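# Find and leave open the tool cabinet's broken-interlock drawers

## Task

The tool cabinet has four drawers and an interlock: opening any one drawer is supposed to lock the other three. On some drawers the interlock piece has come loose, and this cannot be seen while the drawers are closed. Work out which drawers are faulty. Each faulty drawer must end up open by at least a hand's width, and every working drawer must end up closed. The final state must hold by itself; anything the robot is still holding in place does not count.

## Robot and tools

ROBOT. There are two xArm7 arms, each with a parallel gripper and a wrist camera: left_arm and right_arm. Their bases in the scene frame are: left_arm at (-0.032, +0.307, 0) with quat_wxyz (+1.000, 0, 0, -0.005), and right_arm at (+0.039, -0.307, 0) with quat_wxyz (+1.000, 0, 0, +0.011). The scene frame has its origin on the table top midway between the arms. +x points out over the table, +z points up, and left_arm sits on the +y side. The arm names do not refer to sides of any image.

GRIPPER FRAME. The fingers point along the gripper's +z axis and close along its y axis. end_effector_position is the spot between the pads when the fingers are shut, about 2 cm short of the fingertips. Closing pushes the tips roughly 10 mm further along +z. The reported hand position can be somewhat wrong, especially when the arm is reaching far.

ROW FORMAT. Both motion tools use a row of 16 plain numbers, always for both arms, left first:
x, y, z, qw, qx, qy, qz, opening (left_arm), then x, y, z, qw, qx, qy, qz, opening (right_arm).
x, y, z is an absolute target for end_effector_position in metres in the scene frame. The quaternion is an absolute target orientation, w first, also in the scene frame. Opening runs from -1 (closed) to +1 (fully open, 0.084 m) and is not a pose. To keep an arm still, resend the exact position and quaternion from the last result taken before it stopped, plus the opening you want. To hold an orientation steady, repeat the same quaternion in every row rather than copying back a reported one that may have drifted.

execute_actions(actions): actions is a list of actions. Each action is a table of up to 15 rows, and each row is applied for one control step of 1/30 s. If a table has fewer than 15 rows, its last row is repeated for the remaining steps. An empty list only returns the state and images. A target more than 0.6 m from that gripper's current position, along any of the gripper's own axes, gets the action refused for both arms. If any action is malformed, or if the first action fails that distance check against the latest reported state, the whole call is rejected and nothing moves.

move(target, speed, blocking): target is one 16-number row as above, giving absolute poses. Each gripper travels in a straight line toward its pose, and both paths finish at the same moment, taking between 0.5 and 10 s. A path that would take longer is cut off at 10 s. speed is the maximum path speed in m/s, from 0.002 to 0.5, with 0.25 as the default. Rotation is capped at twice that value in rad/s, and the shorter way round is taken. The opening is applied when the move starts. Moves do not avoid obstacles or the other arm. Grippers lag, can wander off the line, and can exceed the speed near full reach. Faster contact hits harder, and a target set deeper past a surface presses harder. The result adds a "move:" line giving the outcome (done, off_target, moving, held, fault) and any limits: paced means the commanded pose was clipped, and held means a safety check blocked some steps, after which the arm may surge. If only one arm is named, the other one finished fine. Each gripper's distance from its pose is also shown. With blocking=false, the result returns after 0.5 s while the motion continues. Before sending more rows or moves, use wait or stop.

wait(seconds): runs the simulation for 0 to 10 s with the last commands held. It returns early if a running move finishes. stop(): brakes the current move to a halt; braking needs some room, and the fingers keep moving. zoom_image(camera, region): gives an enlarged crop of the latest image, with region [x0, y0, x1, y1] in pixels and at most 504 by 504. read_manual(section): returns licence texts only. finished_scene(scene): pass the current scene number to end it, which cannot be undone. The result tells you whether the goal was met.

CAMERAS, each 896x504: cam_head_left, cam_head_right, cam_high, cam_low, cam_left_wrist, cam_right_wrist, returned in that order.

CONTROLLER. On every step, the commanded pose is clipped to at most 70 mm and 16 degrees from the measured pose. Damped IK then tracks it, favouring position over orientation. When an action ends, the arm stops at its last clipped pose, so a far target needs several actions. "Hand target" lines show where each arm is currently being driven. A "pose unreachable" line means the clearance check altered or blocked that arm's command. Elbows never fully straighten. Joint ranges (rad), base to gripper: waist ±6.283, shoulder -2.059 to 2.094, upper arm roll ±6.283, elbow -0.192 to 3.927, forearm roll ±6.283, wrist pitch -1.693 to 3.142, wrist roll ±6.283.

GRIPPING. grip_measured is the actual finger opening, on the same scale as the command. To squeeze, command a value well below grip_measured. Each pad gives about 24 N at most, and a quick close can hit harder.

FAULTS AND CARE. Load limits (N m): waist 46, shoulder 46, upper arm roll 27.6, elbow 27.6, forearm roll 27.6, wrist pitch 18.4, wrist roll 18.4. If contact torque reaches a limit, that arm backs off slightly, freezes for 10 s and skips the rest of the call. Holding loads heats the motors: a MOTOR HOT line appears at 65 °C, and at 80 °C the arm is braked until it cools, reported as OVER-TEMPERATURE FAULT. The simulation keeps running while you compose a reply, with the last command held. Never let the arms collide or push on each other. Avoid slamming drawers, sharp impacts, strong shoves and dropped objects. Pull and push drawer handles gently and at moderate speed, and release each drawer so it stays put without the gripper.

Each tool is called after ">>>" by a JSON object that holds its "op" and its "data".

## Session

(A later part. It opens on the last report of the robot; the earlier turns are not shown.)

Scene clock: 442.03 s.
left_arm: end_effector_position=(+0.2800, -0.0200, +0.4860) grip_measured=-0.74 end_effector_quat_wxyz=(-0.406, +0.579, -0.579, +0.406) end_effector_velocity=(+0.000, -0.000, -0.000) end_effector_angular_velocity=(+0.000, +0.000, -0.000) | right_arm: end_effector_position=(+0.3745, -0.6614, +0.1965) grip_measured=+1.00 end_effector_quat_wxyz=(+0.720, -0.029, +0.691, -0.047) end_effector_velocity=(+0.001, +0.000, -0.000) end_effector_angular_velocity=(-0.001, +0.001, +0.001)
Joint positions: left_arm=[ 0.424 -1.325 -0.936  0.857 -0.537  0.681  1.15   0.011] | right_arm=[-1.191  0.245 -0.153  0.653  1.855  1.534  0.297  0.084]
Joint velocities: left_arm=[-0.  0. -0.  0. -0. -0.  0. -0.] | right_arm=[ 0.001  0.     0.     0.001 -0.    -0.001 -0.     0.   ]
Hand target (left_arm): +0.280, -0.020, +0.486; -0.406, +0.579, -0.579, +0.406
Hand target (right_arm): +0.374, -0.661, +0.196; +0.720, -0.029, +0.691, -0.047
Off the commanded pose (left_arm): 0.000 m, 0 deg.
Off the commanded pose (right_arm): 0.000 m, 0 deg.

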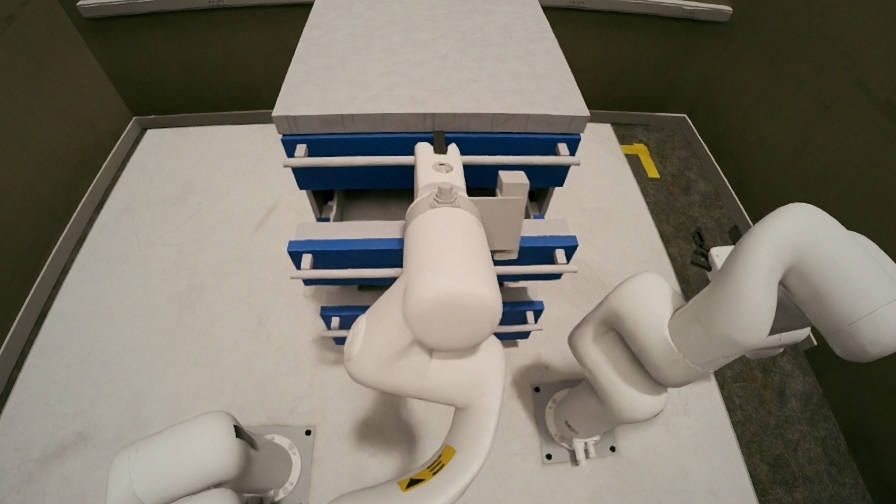

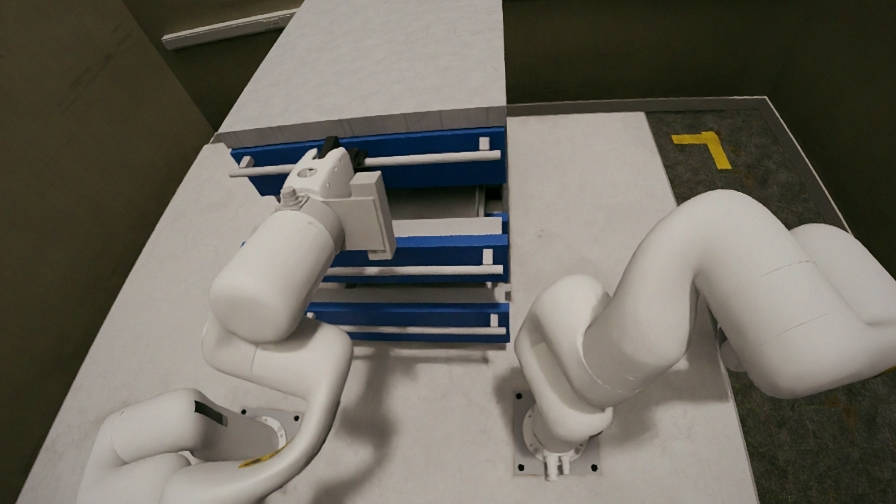

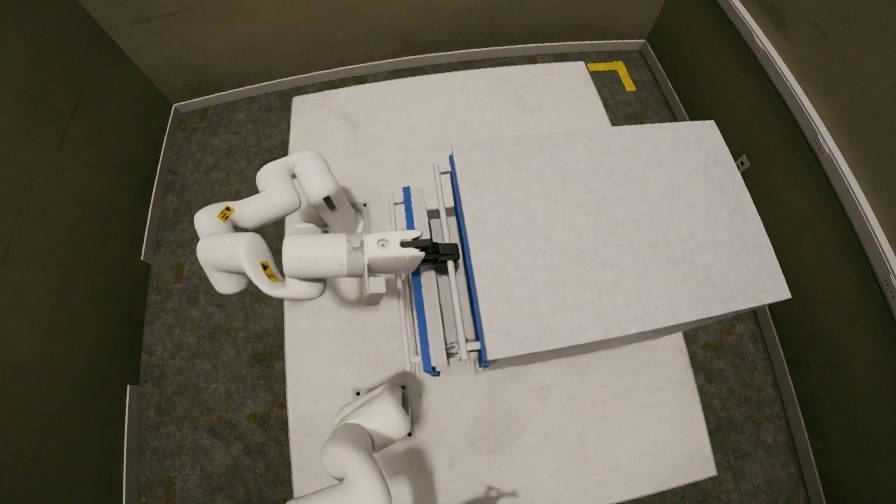

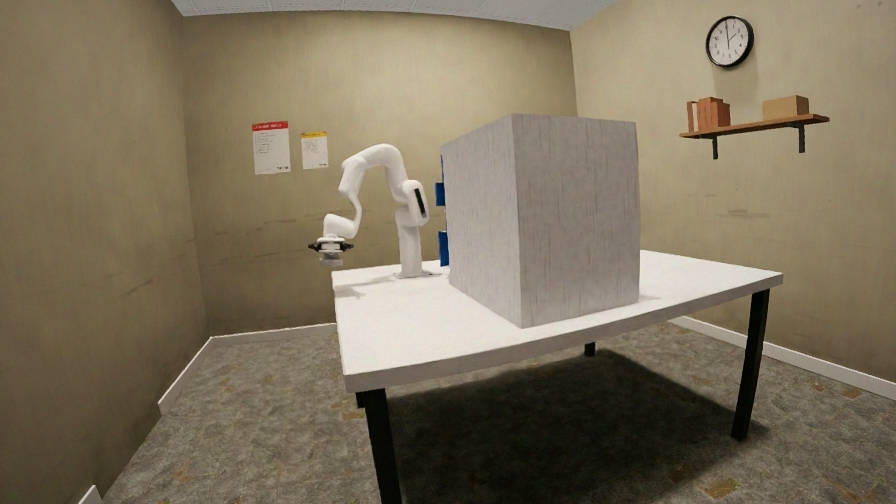

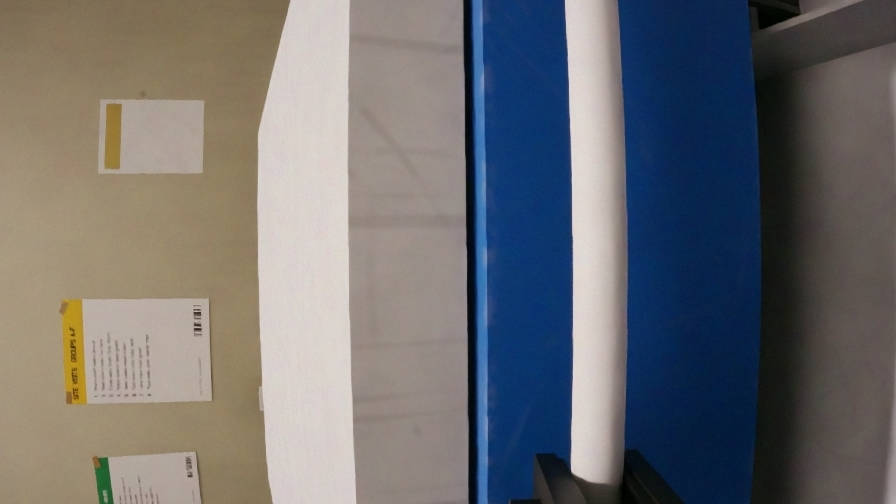

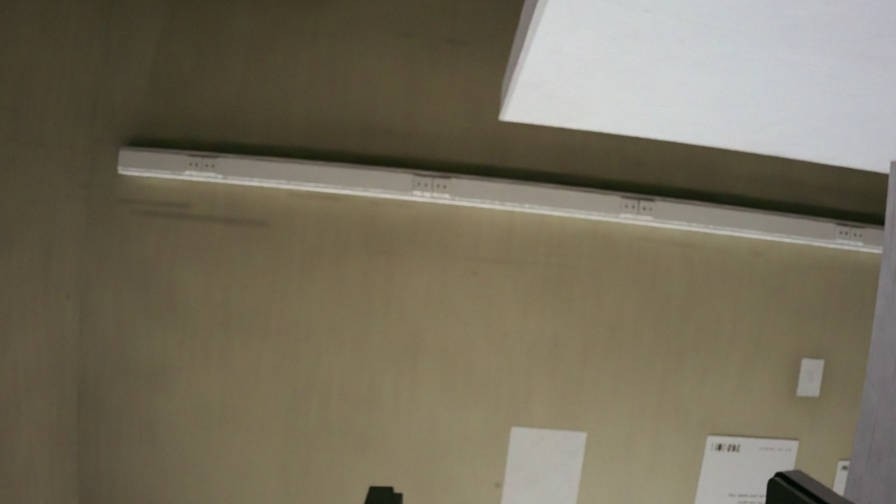

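>>> {"op": "move", "data": {"target": [0.171,-0.02,0.486,0.406,-0.579,0.579,-0.406,-1,0.3745,-0.6614,0.1965,0.720,-0.029,0.691,-0.047,1], "speed": 0.08}}

>>> {"op": "zoom_image", "data": {"camera": "cam_head_right", "region": [340,70,580,260]}}

Scene clock: 448.30 s.
left_arm: end_effector_position=(+0.1715, -0.0201, +0.4859) grip_measured=-0.74 end_effector_quat_wxyz=(-0.406, +0.579, -0.579, +0.406) end_effector_velocity=(-0.000, +0.000, -0.000) end_effector_angular_velocity=(+0.000, +0.000, +0.001) | right_arm: end_effector_position=(+0.3745, -0.6614, +0.1965) grip_measured=+1.00 end_effector_quat_wxyz=(+0.720, -0.029, +0.691, -0.047) end_effector_velocity=(+0.000, +0.000, -0.000) end_effector_angular_velocity=(+0.000, +0.001, -0.000)
Joint positions: left_arm=[ 0.228 -1.537 -0.848  0.848 -0.465  0.958  1.057  0.011] | right_arm=[-1.191  0.245 -0.153  0.653  1.855  1.534  0.297  0.084]
Joint velocities: left_arm=[ 0.    -0.     0.     0.001  0.     0.001 -0.    -0.   ] | right_arm=[ 0.001  0.    -0.    -0.     0.    -0.001 -0.     0.   ]
Hand target (left_arm): +0.171, -0.020, +0.486; -0.406, +0.579, -0.579, +0.406
Hand target (right_arm): +0.375, -0.661, +0.197; +0.720, -0.029, +0.691, -0.047
Off the commanded pose (left_arm): 0.000 m, 0 deg.
Off the commanded pose (right_arm): 0.000 m, 0 deg.
move: done

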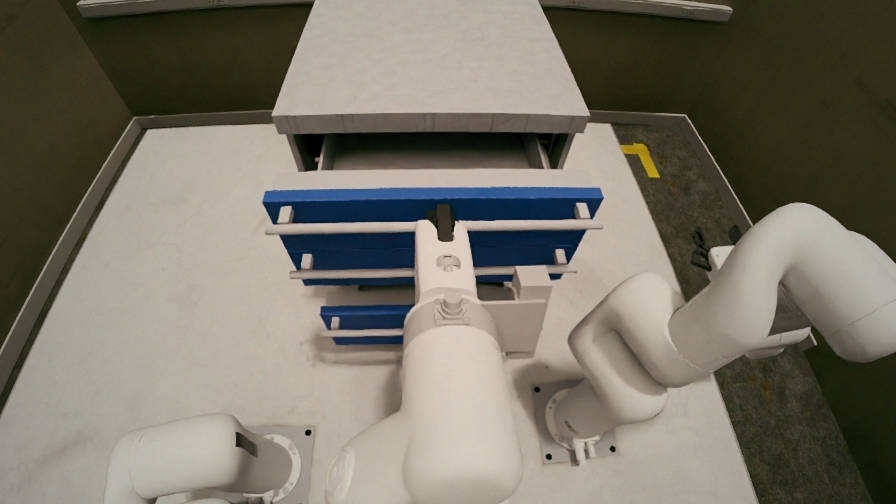

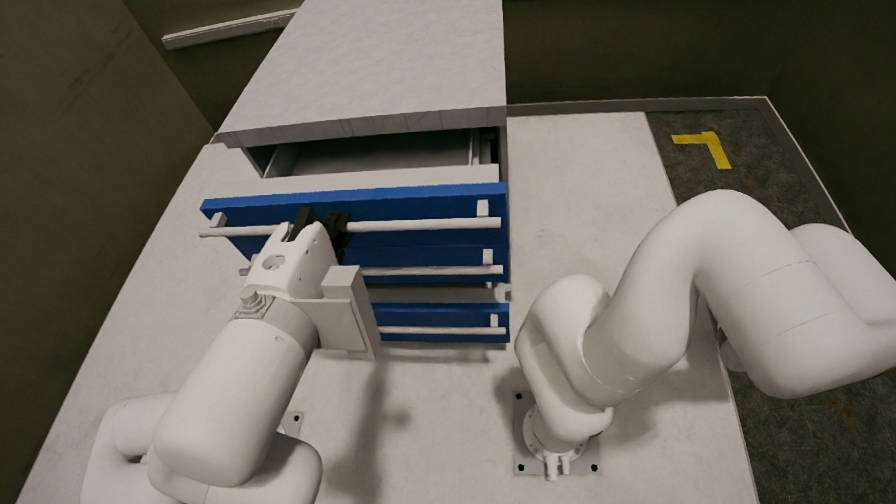

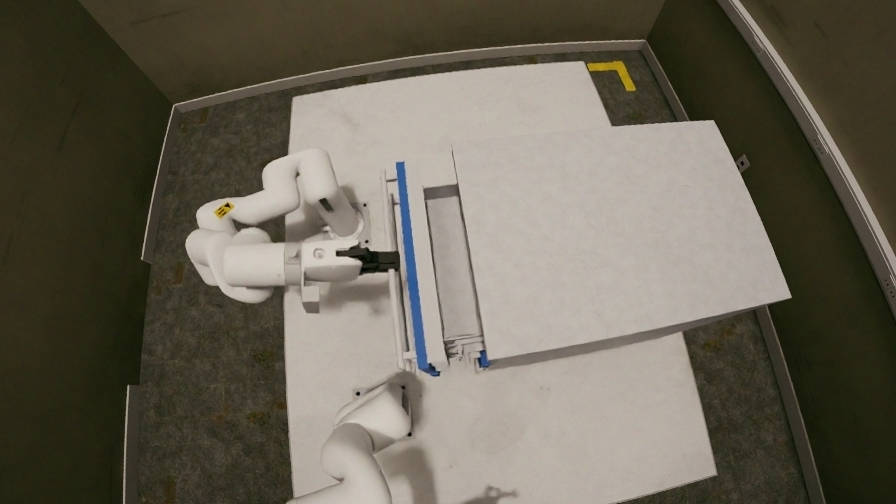

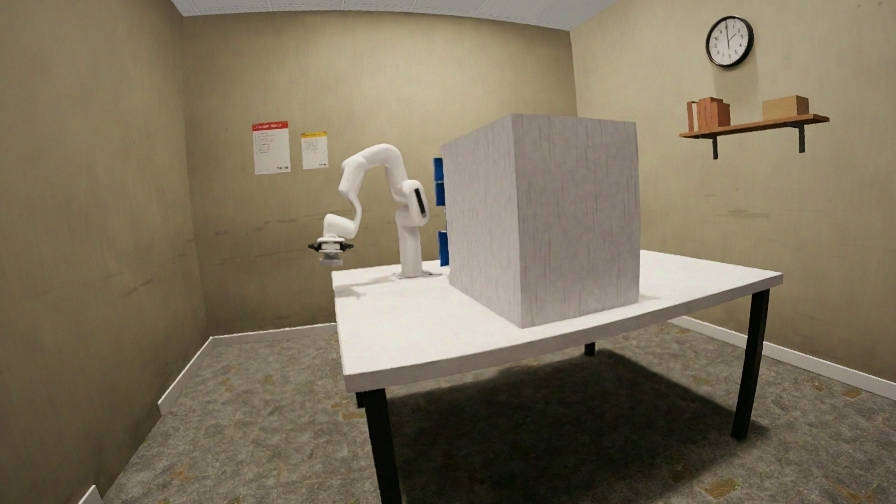

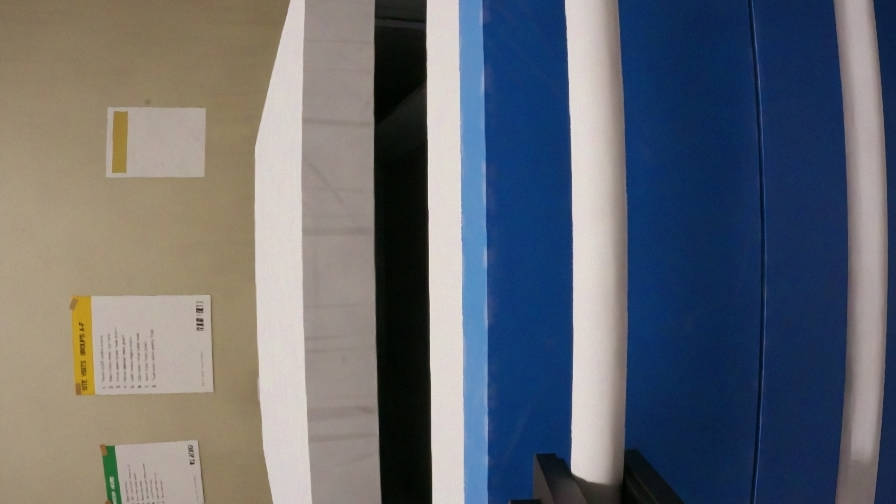

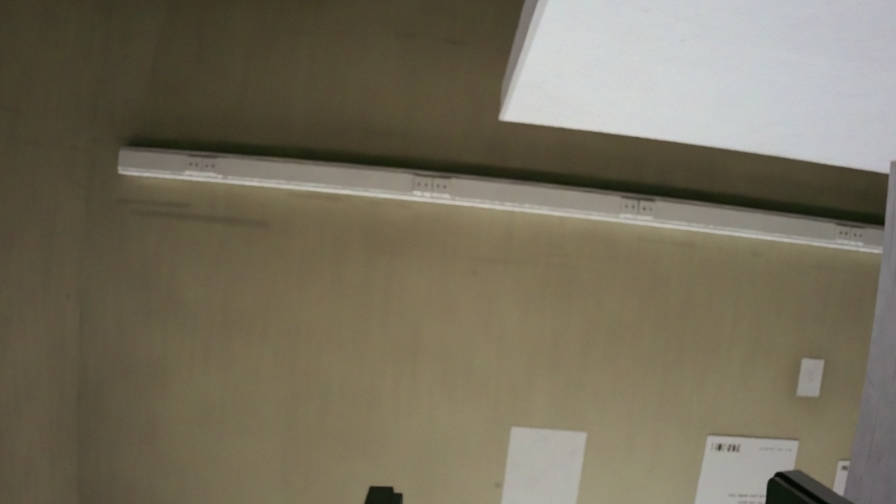

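Region (340, 70, 580, 260) of cam_head_right's 896x504 image, scaled by 2.100, with more detail than that image has; it fills the top 399 rows of this view, and the rest is white.

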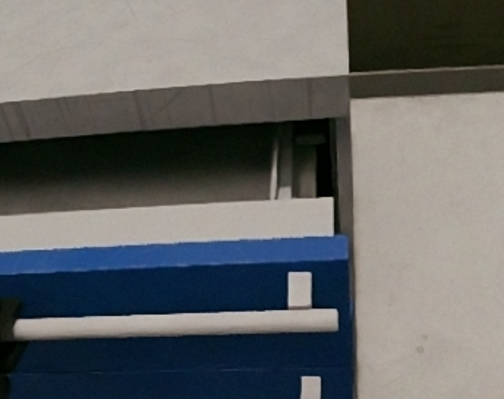

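>>> {"op": "zoom_image", "data": {"camera": "cam_head_right", "region": [450,110,530,190]}}

>>> {"op": "zoom_image", "data": {"camera": "cam_high", "region": [400,310,510,390]}}

>>> {"op": "zoom_image", "data": {"camera": "cam_head_left", "region": [500,110,610,200]}}

Region (450, 110, 530, 190) of cam_head_right's 896x504 image, scaled by 6.300, with more detail than that image has.

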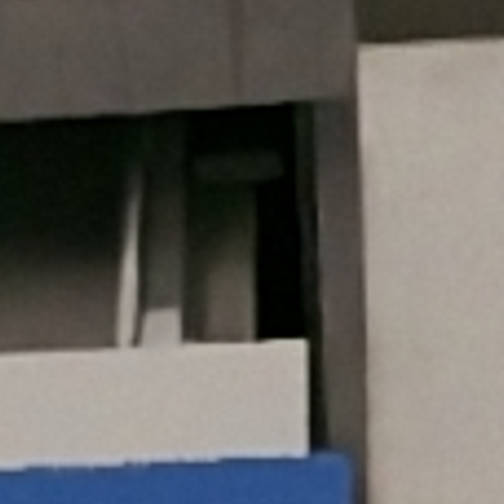

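Region (400, 310, 510, 390) of cam_high's 896x504 image, scaled by 4.582, with more detail than that image has; it fills the top 367 rows of this view, and the rest is white.

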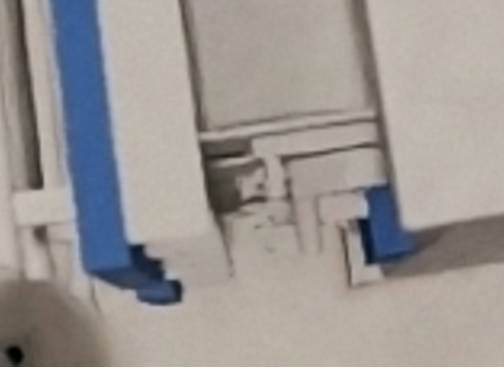

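Region (500, 110, 610, 200) of cam_head_left's 896x504 image, scaled by 4.582, with more detail than that image has; it fills the top 412 rows of this view, and the rest is white.

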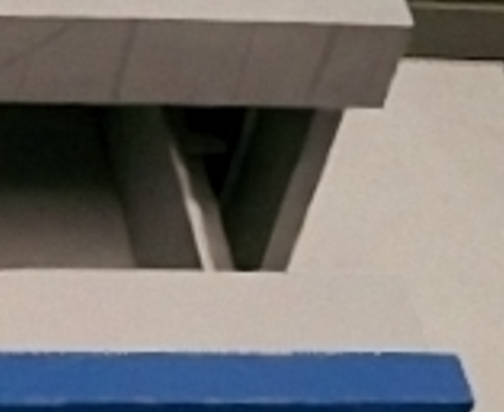

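>>> {"op": "move", "data": {"target": [0.275,-0.02,0.486,0.406,-0.579,0.579,-0.406,-1,0.3745,-0.6614,0.1965,0.720,-0.029,0.691,-0.047,1], "speed": 0.08}}

>>> {"op": "move", "data": {"target": [0.291,-0.02,0.486,0.406,-0.579,0.579,-0.406,-1,0.3745,-0.6614,0.1965,0.720,-0.029,0.691,-0.047,1], "speed": 0.03}}

>>> {"op": "zoom_image", "data": {"camera": "cam_high", "region": [400,310,510,390]}}

>>> {"op": "zoom_image", "data": {"camera": "cam_head_right", "region": [440,160,540,260]}}

Scene clock: 469.00 s.
left_arm: end_effector_position=(+0.2746, -0.0199, +0.4861) grip_measured=-0.74 end_effector_quat_wxyz=(-0.406, +0.579, -0.579, +0.406) end_effector_velocity=(+0.000, -0.000, +0.000) end_effector_angular_velocity=(+0.000, -0.000, -0.000) | right_arm: end_effector_position=(+0.3745, -0.6614, +0.1965) grip_measured=+1.00 end_effector_quat_wxyz=(+0.720, -0.029, +0.691, -0.047) end_effector_velocity=(-0.000, -0.001, +0.000) end_effector_angular_velocity=(-0.001, +0.000, -0.001)
Joint positions: left_arm=[ 0.413 -1.337 -0.93   0.854 -0.534  0.694  1.145  0.011] | right_arm=[-1.191  0.245 -0.153  0.653  1.855  1.534  0.297  0.084]
Joint velocities: left_arm=[ 0.     0.001 -0.    -0.     0.    -0.001  0.    -0.   ] | right_arm=[-0.001 -0.    -0.     0.001 -0.    -0.     0.    -0.   ]
Hand target (left_arm): +0.275, -0.020, +0.486; -0.406, +0.579, -0.579, +0.406
Hand target (right_arm): +0.374, -0.661, +0.197; +0.720, -0.029, +0.691, -0.047
Off the commanded pose (left_arm): 0.000 m, 0 deg.
Off the commanded pose (right_arm): 0.000 m, 0 deg.
move: done

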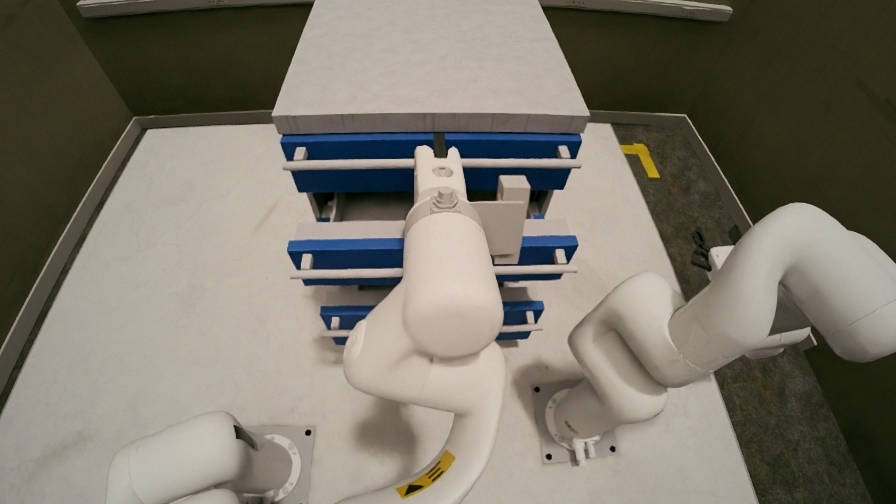

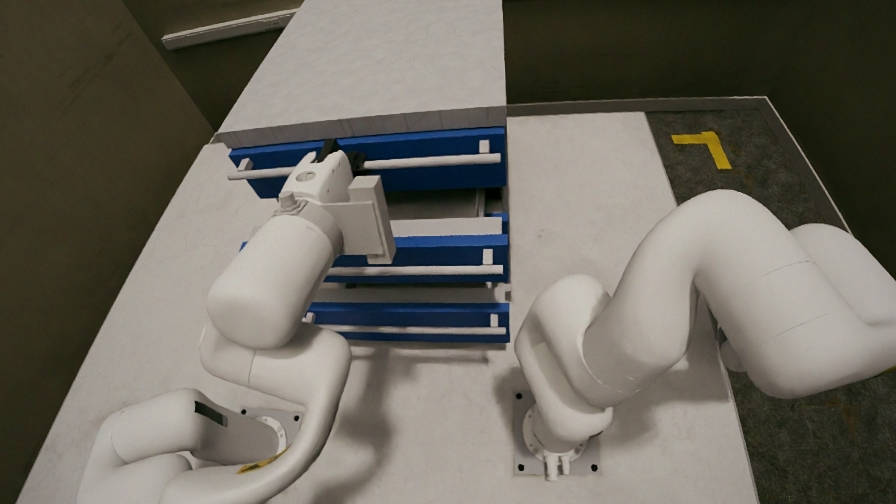

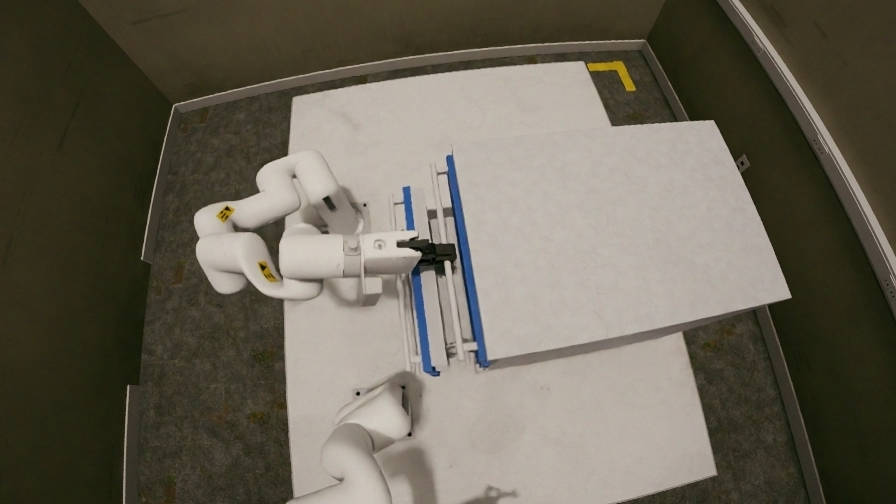

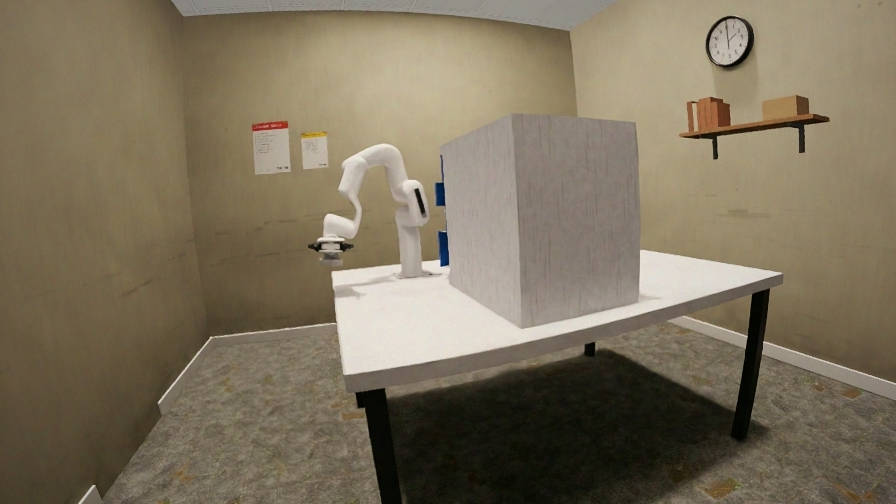

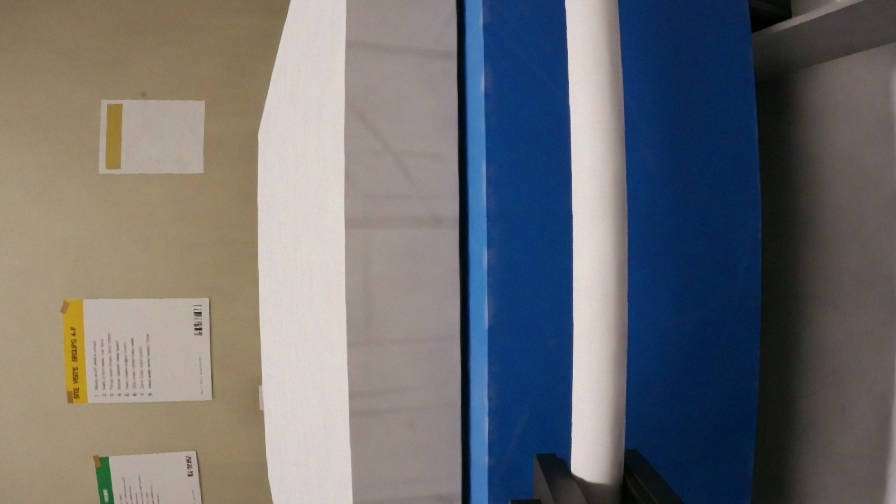

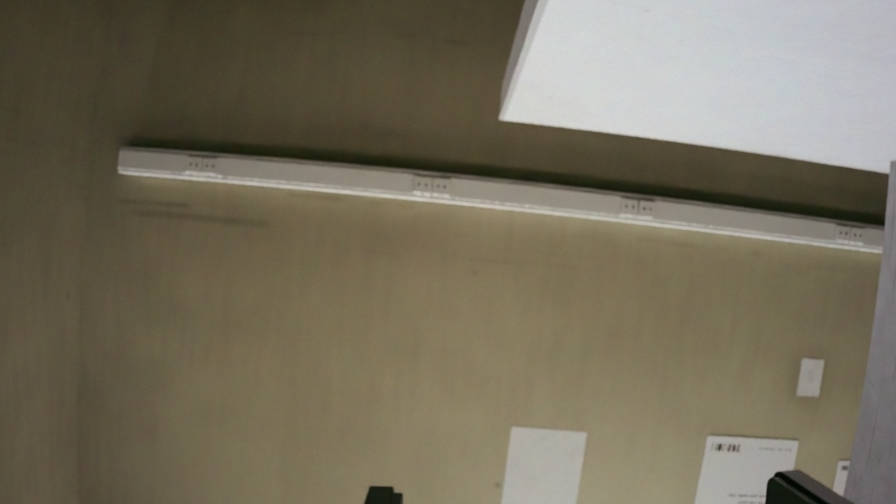

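Scene clock: 469.80 s.
left_arm: end_effector_position=(+0.2907, -0.0199, +0.4861) grip_measured=-0.74 end_effector_quat_wxyz=(-0.406, +0.579, -0.579, +0.406) end_effector_velocity=(+0.000, -0.000, -0.000) end_effector_angular_velocity=(+0.001, -0.000, -0.001) | right_arm: end_effector_position=(+0.3745, -0.6614, +0.1965) grip_measured=+1.00 end_effector_quat_wxyz=(+0.720, -0.029, +0.691, -0.047) end_effector_velocity=(+0.000, -0.000, +0.001) end_effector_angular_velocity=(-0.000, -0.001, +0.001)
Joint positions: left_arm=[ 0.447 -1.301 -0.947  0.865 -0.542  0.656  1.159  0.011] | right_arm=[-1.191  0.245 -0.153  0.653  1.855  1.534  0.297  0.084]
Joint velocities: left_arm=[ 0.     0.    -0.001  0.    -0.    -0.001  0.     0.   ] | right_arm=[ 0.    -0.    -0.     0.001 -0.     0.001  0.001 -0.   ]
Hand target (left_arm): +0.291, -0.020, +0.486; -0.406, +0.579, -0.579, +0.406
Hand target (right_arm): +0.374, -0.661, +0.196; +0.720, -0.029, +0.691, -0.047
Off the commanded pose (left_arm): 0.000 m, 0 deg.
Off the commanded pose (right_arm): 0.000 m, 0 deg.
move: done

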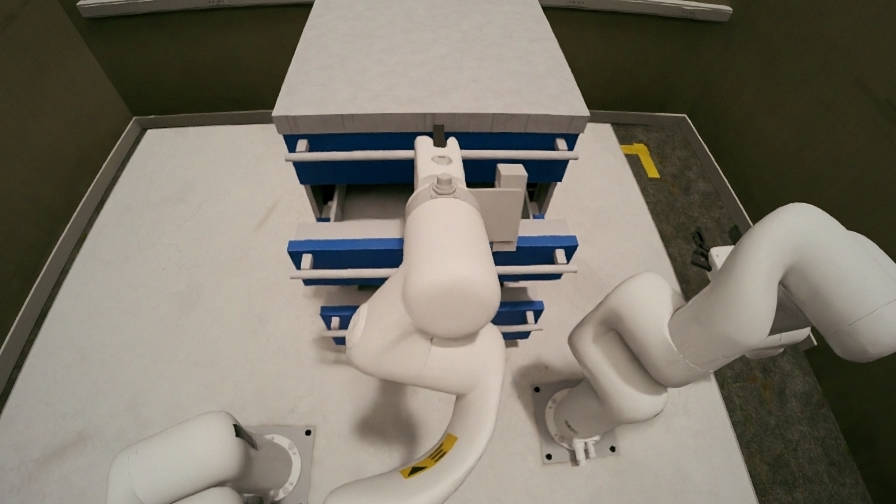

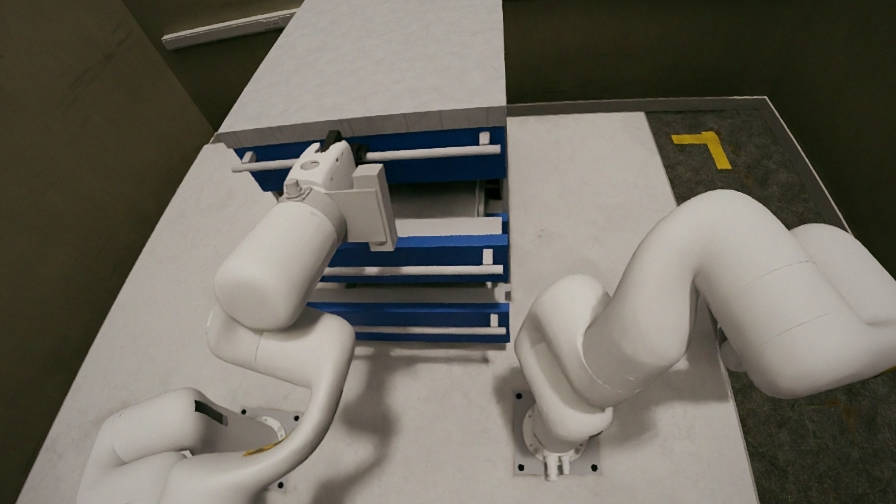

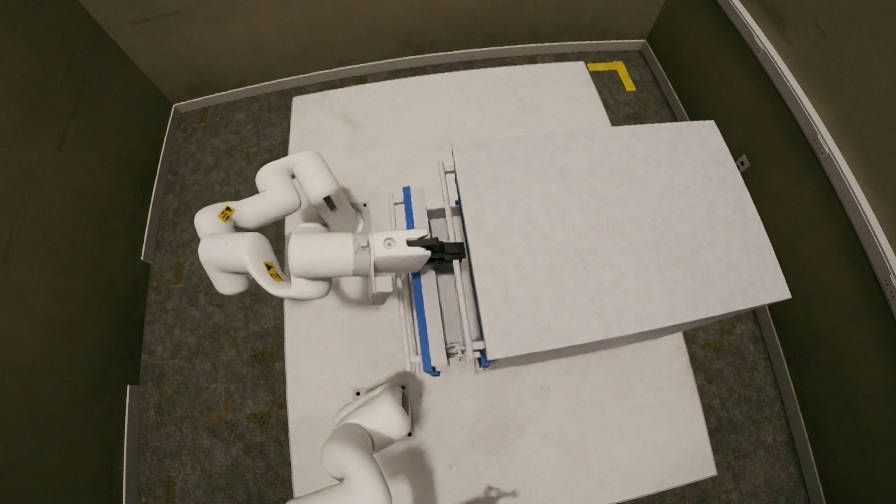

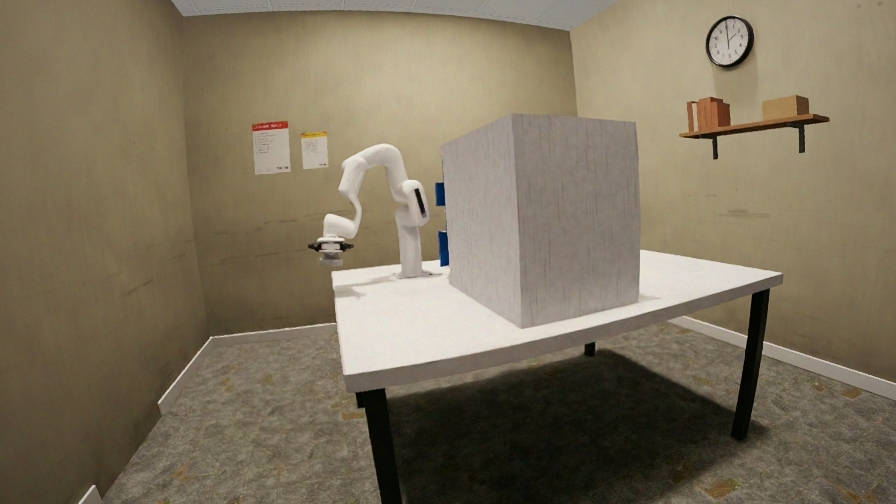

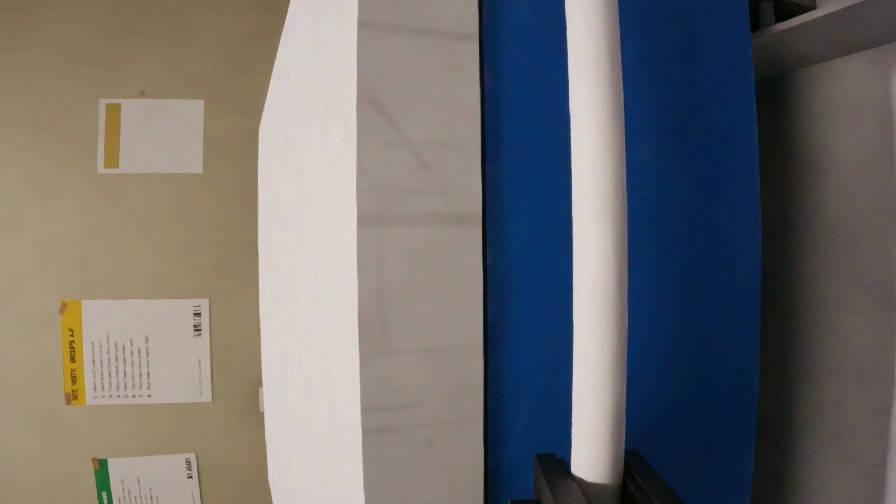

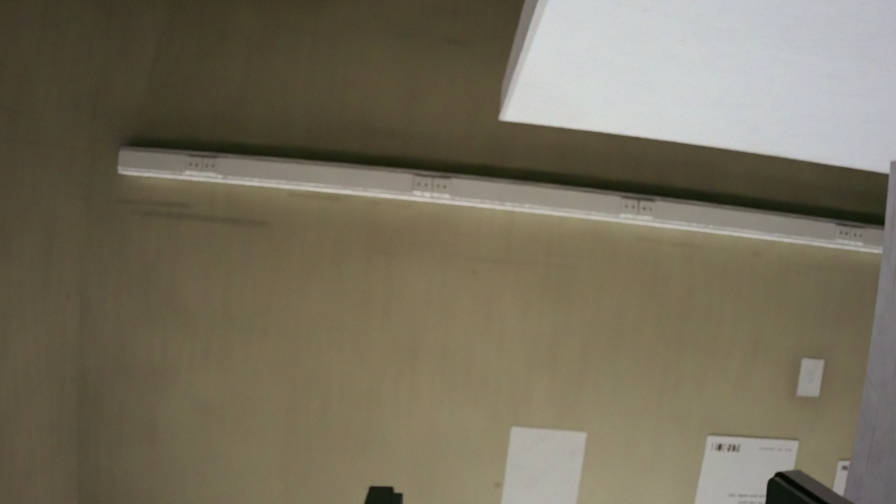

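Region (400, 310, 510, 390) of cam_high's 896x504 image, scaled by 4.582, with more detail than that image has; it fills the top 367 rows of this view, and the rest is white.

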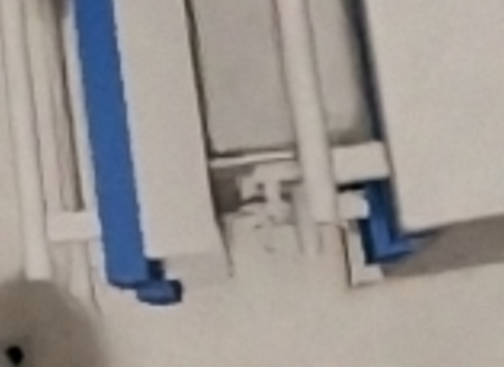

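Region (440, 160, 540, 260) of cam_head_right's 896x504 image, scaled by 5.040, with more detail than that image has.

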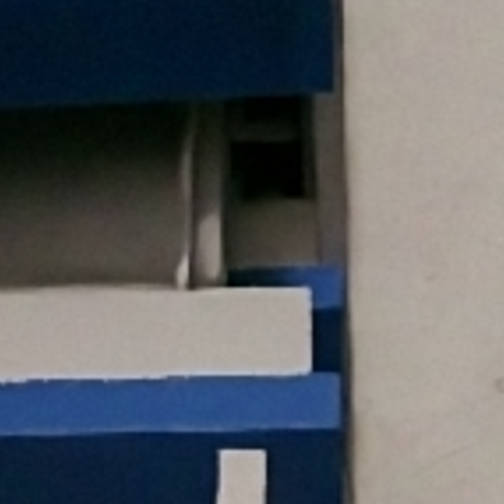

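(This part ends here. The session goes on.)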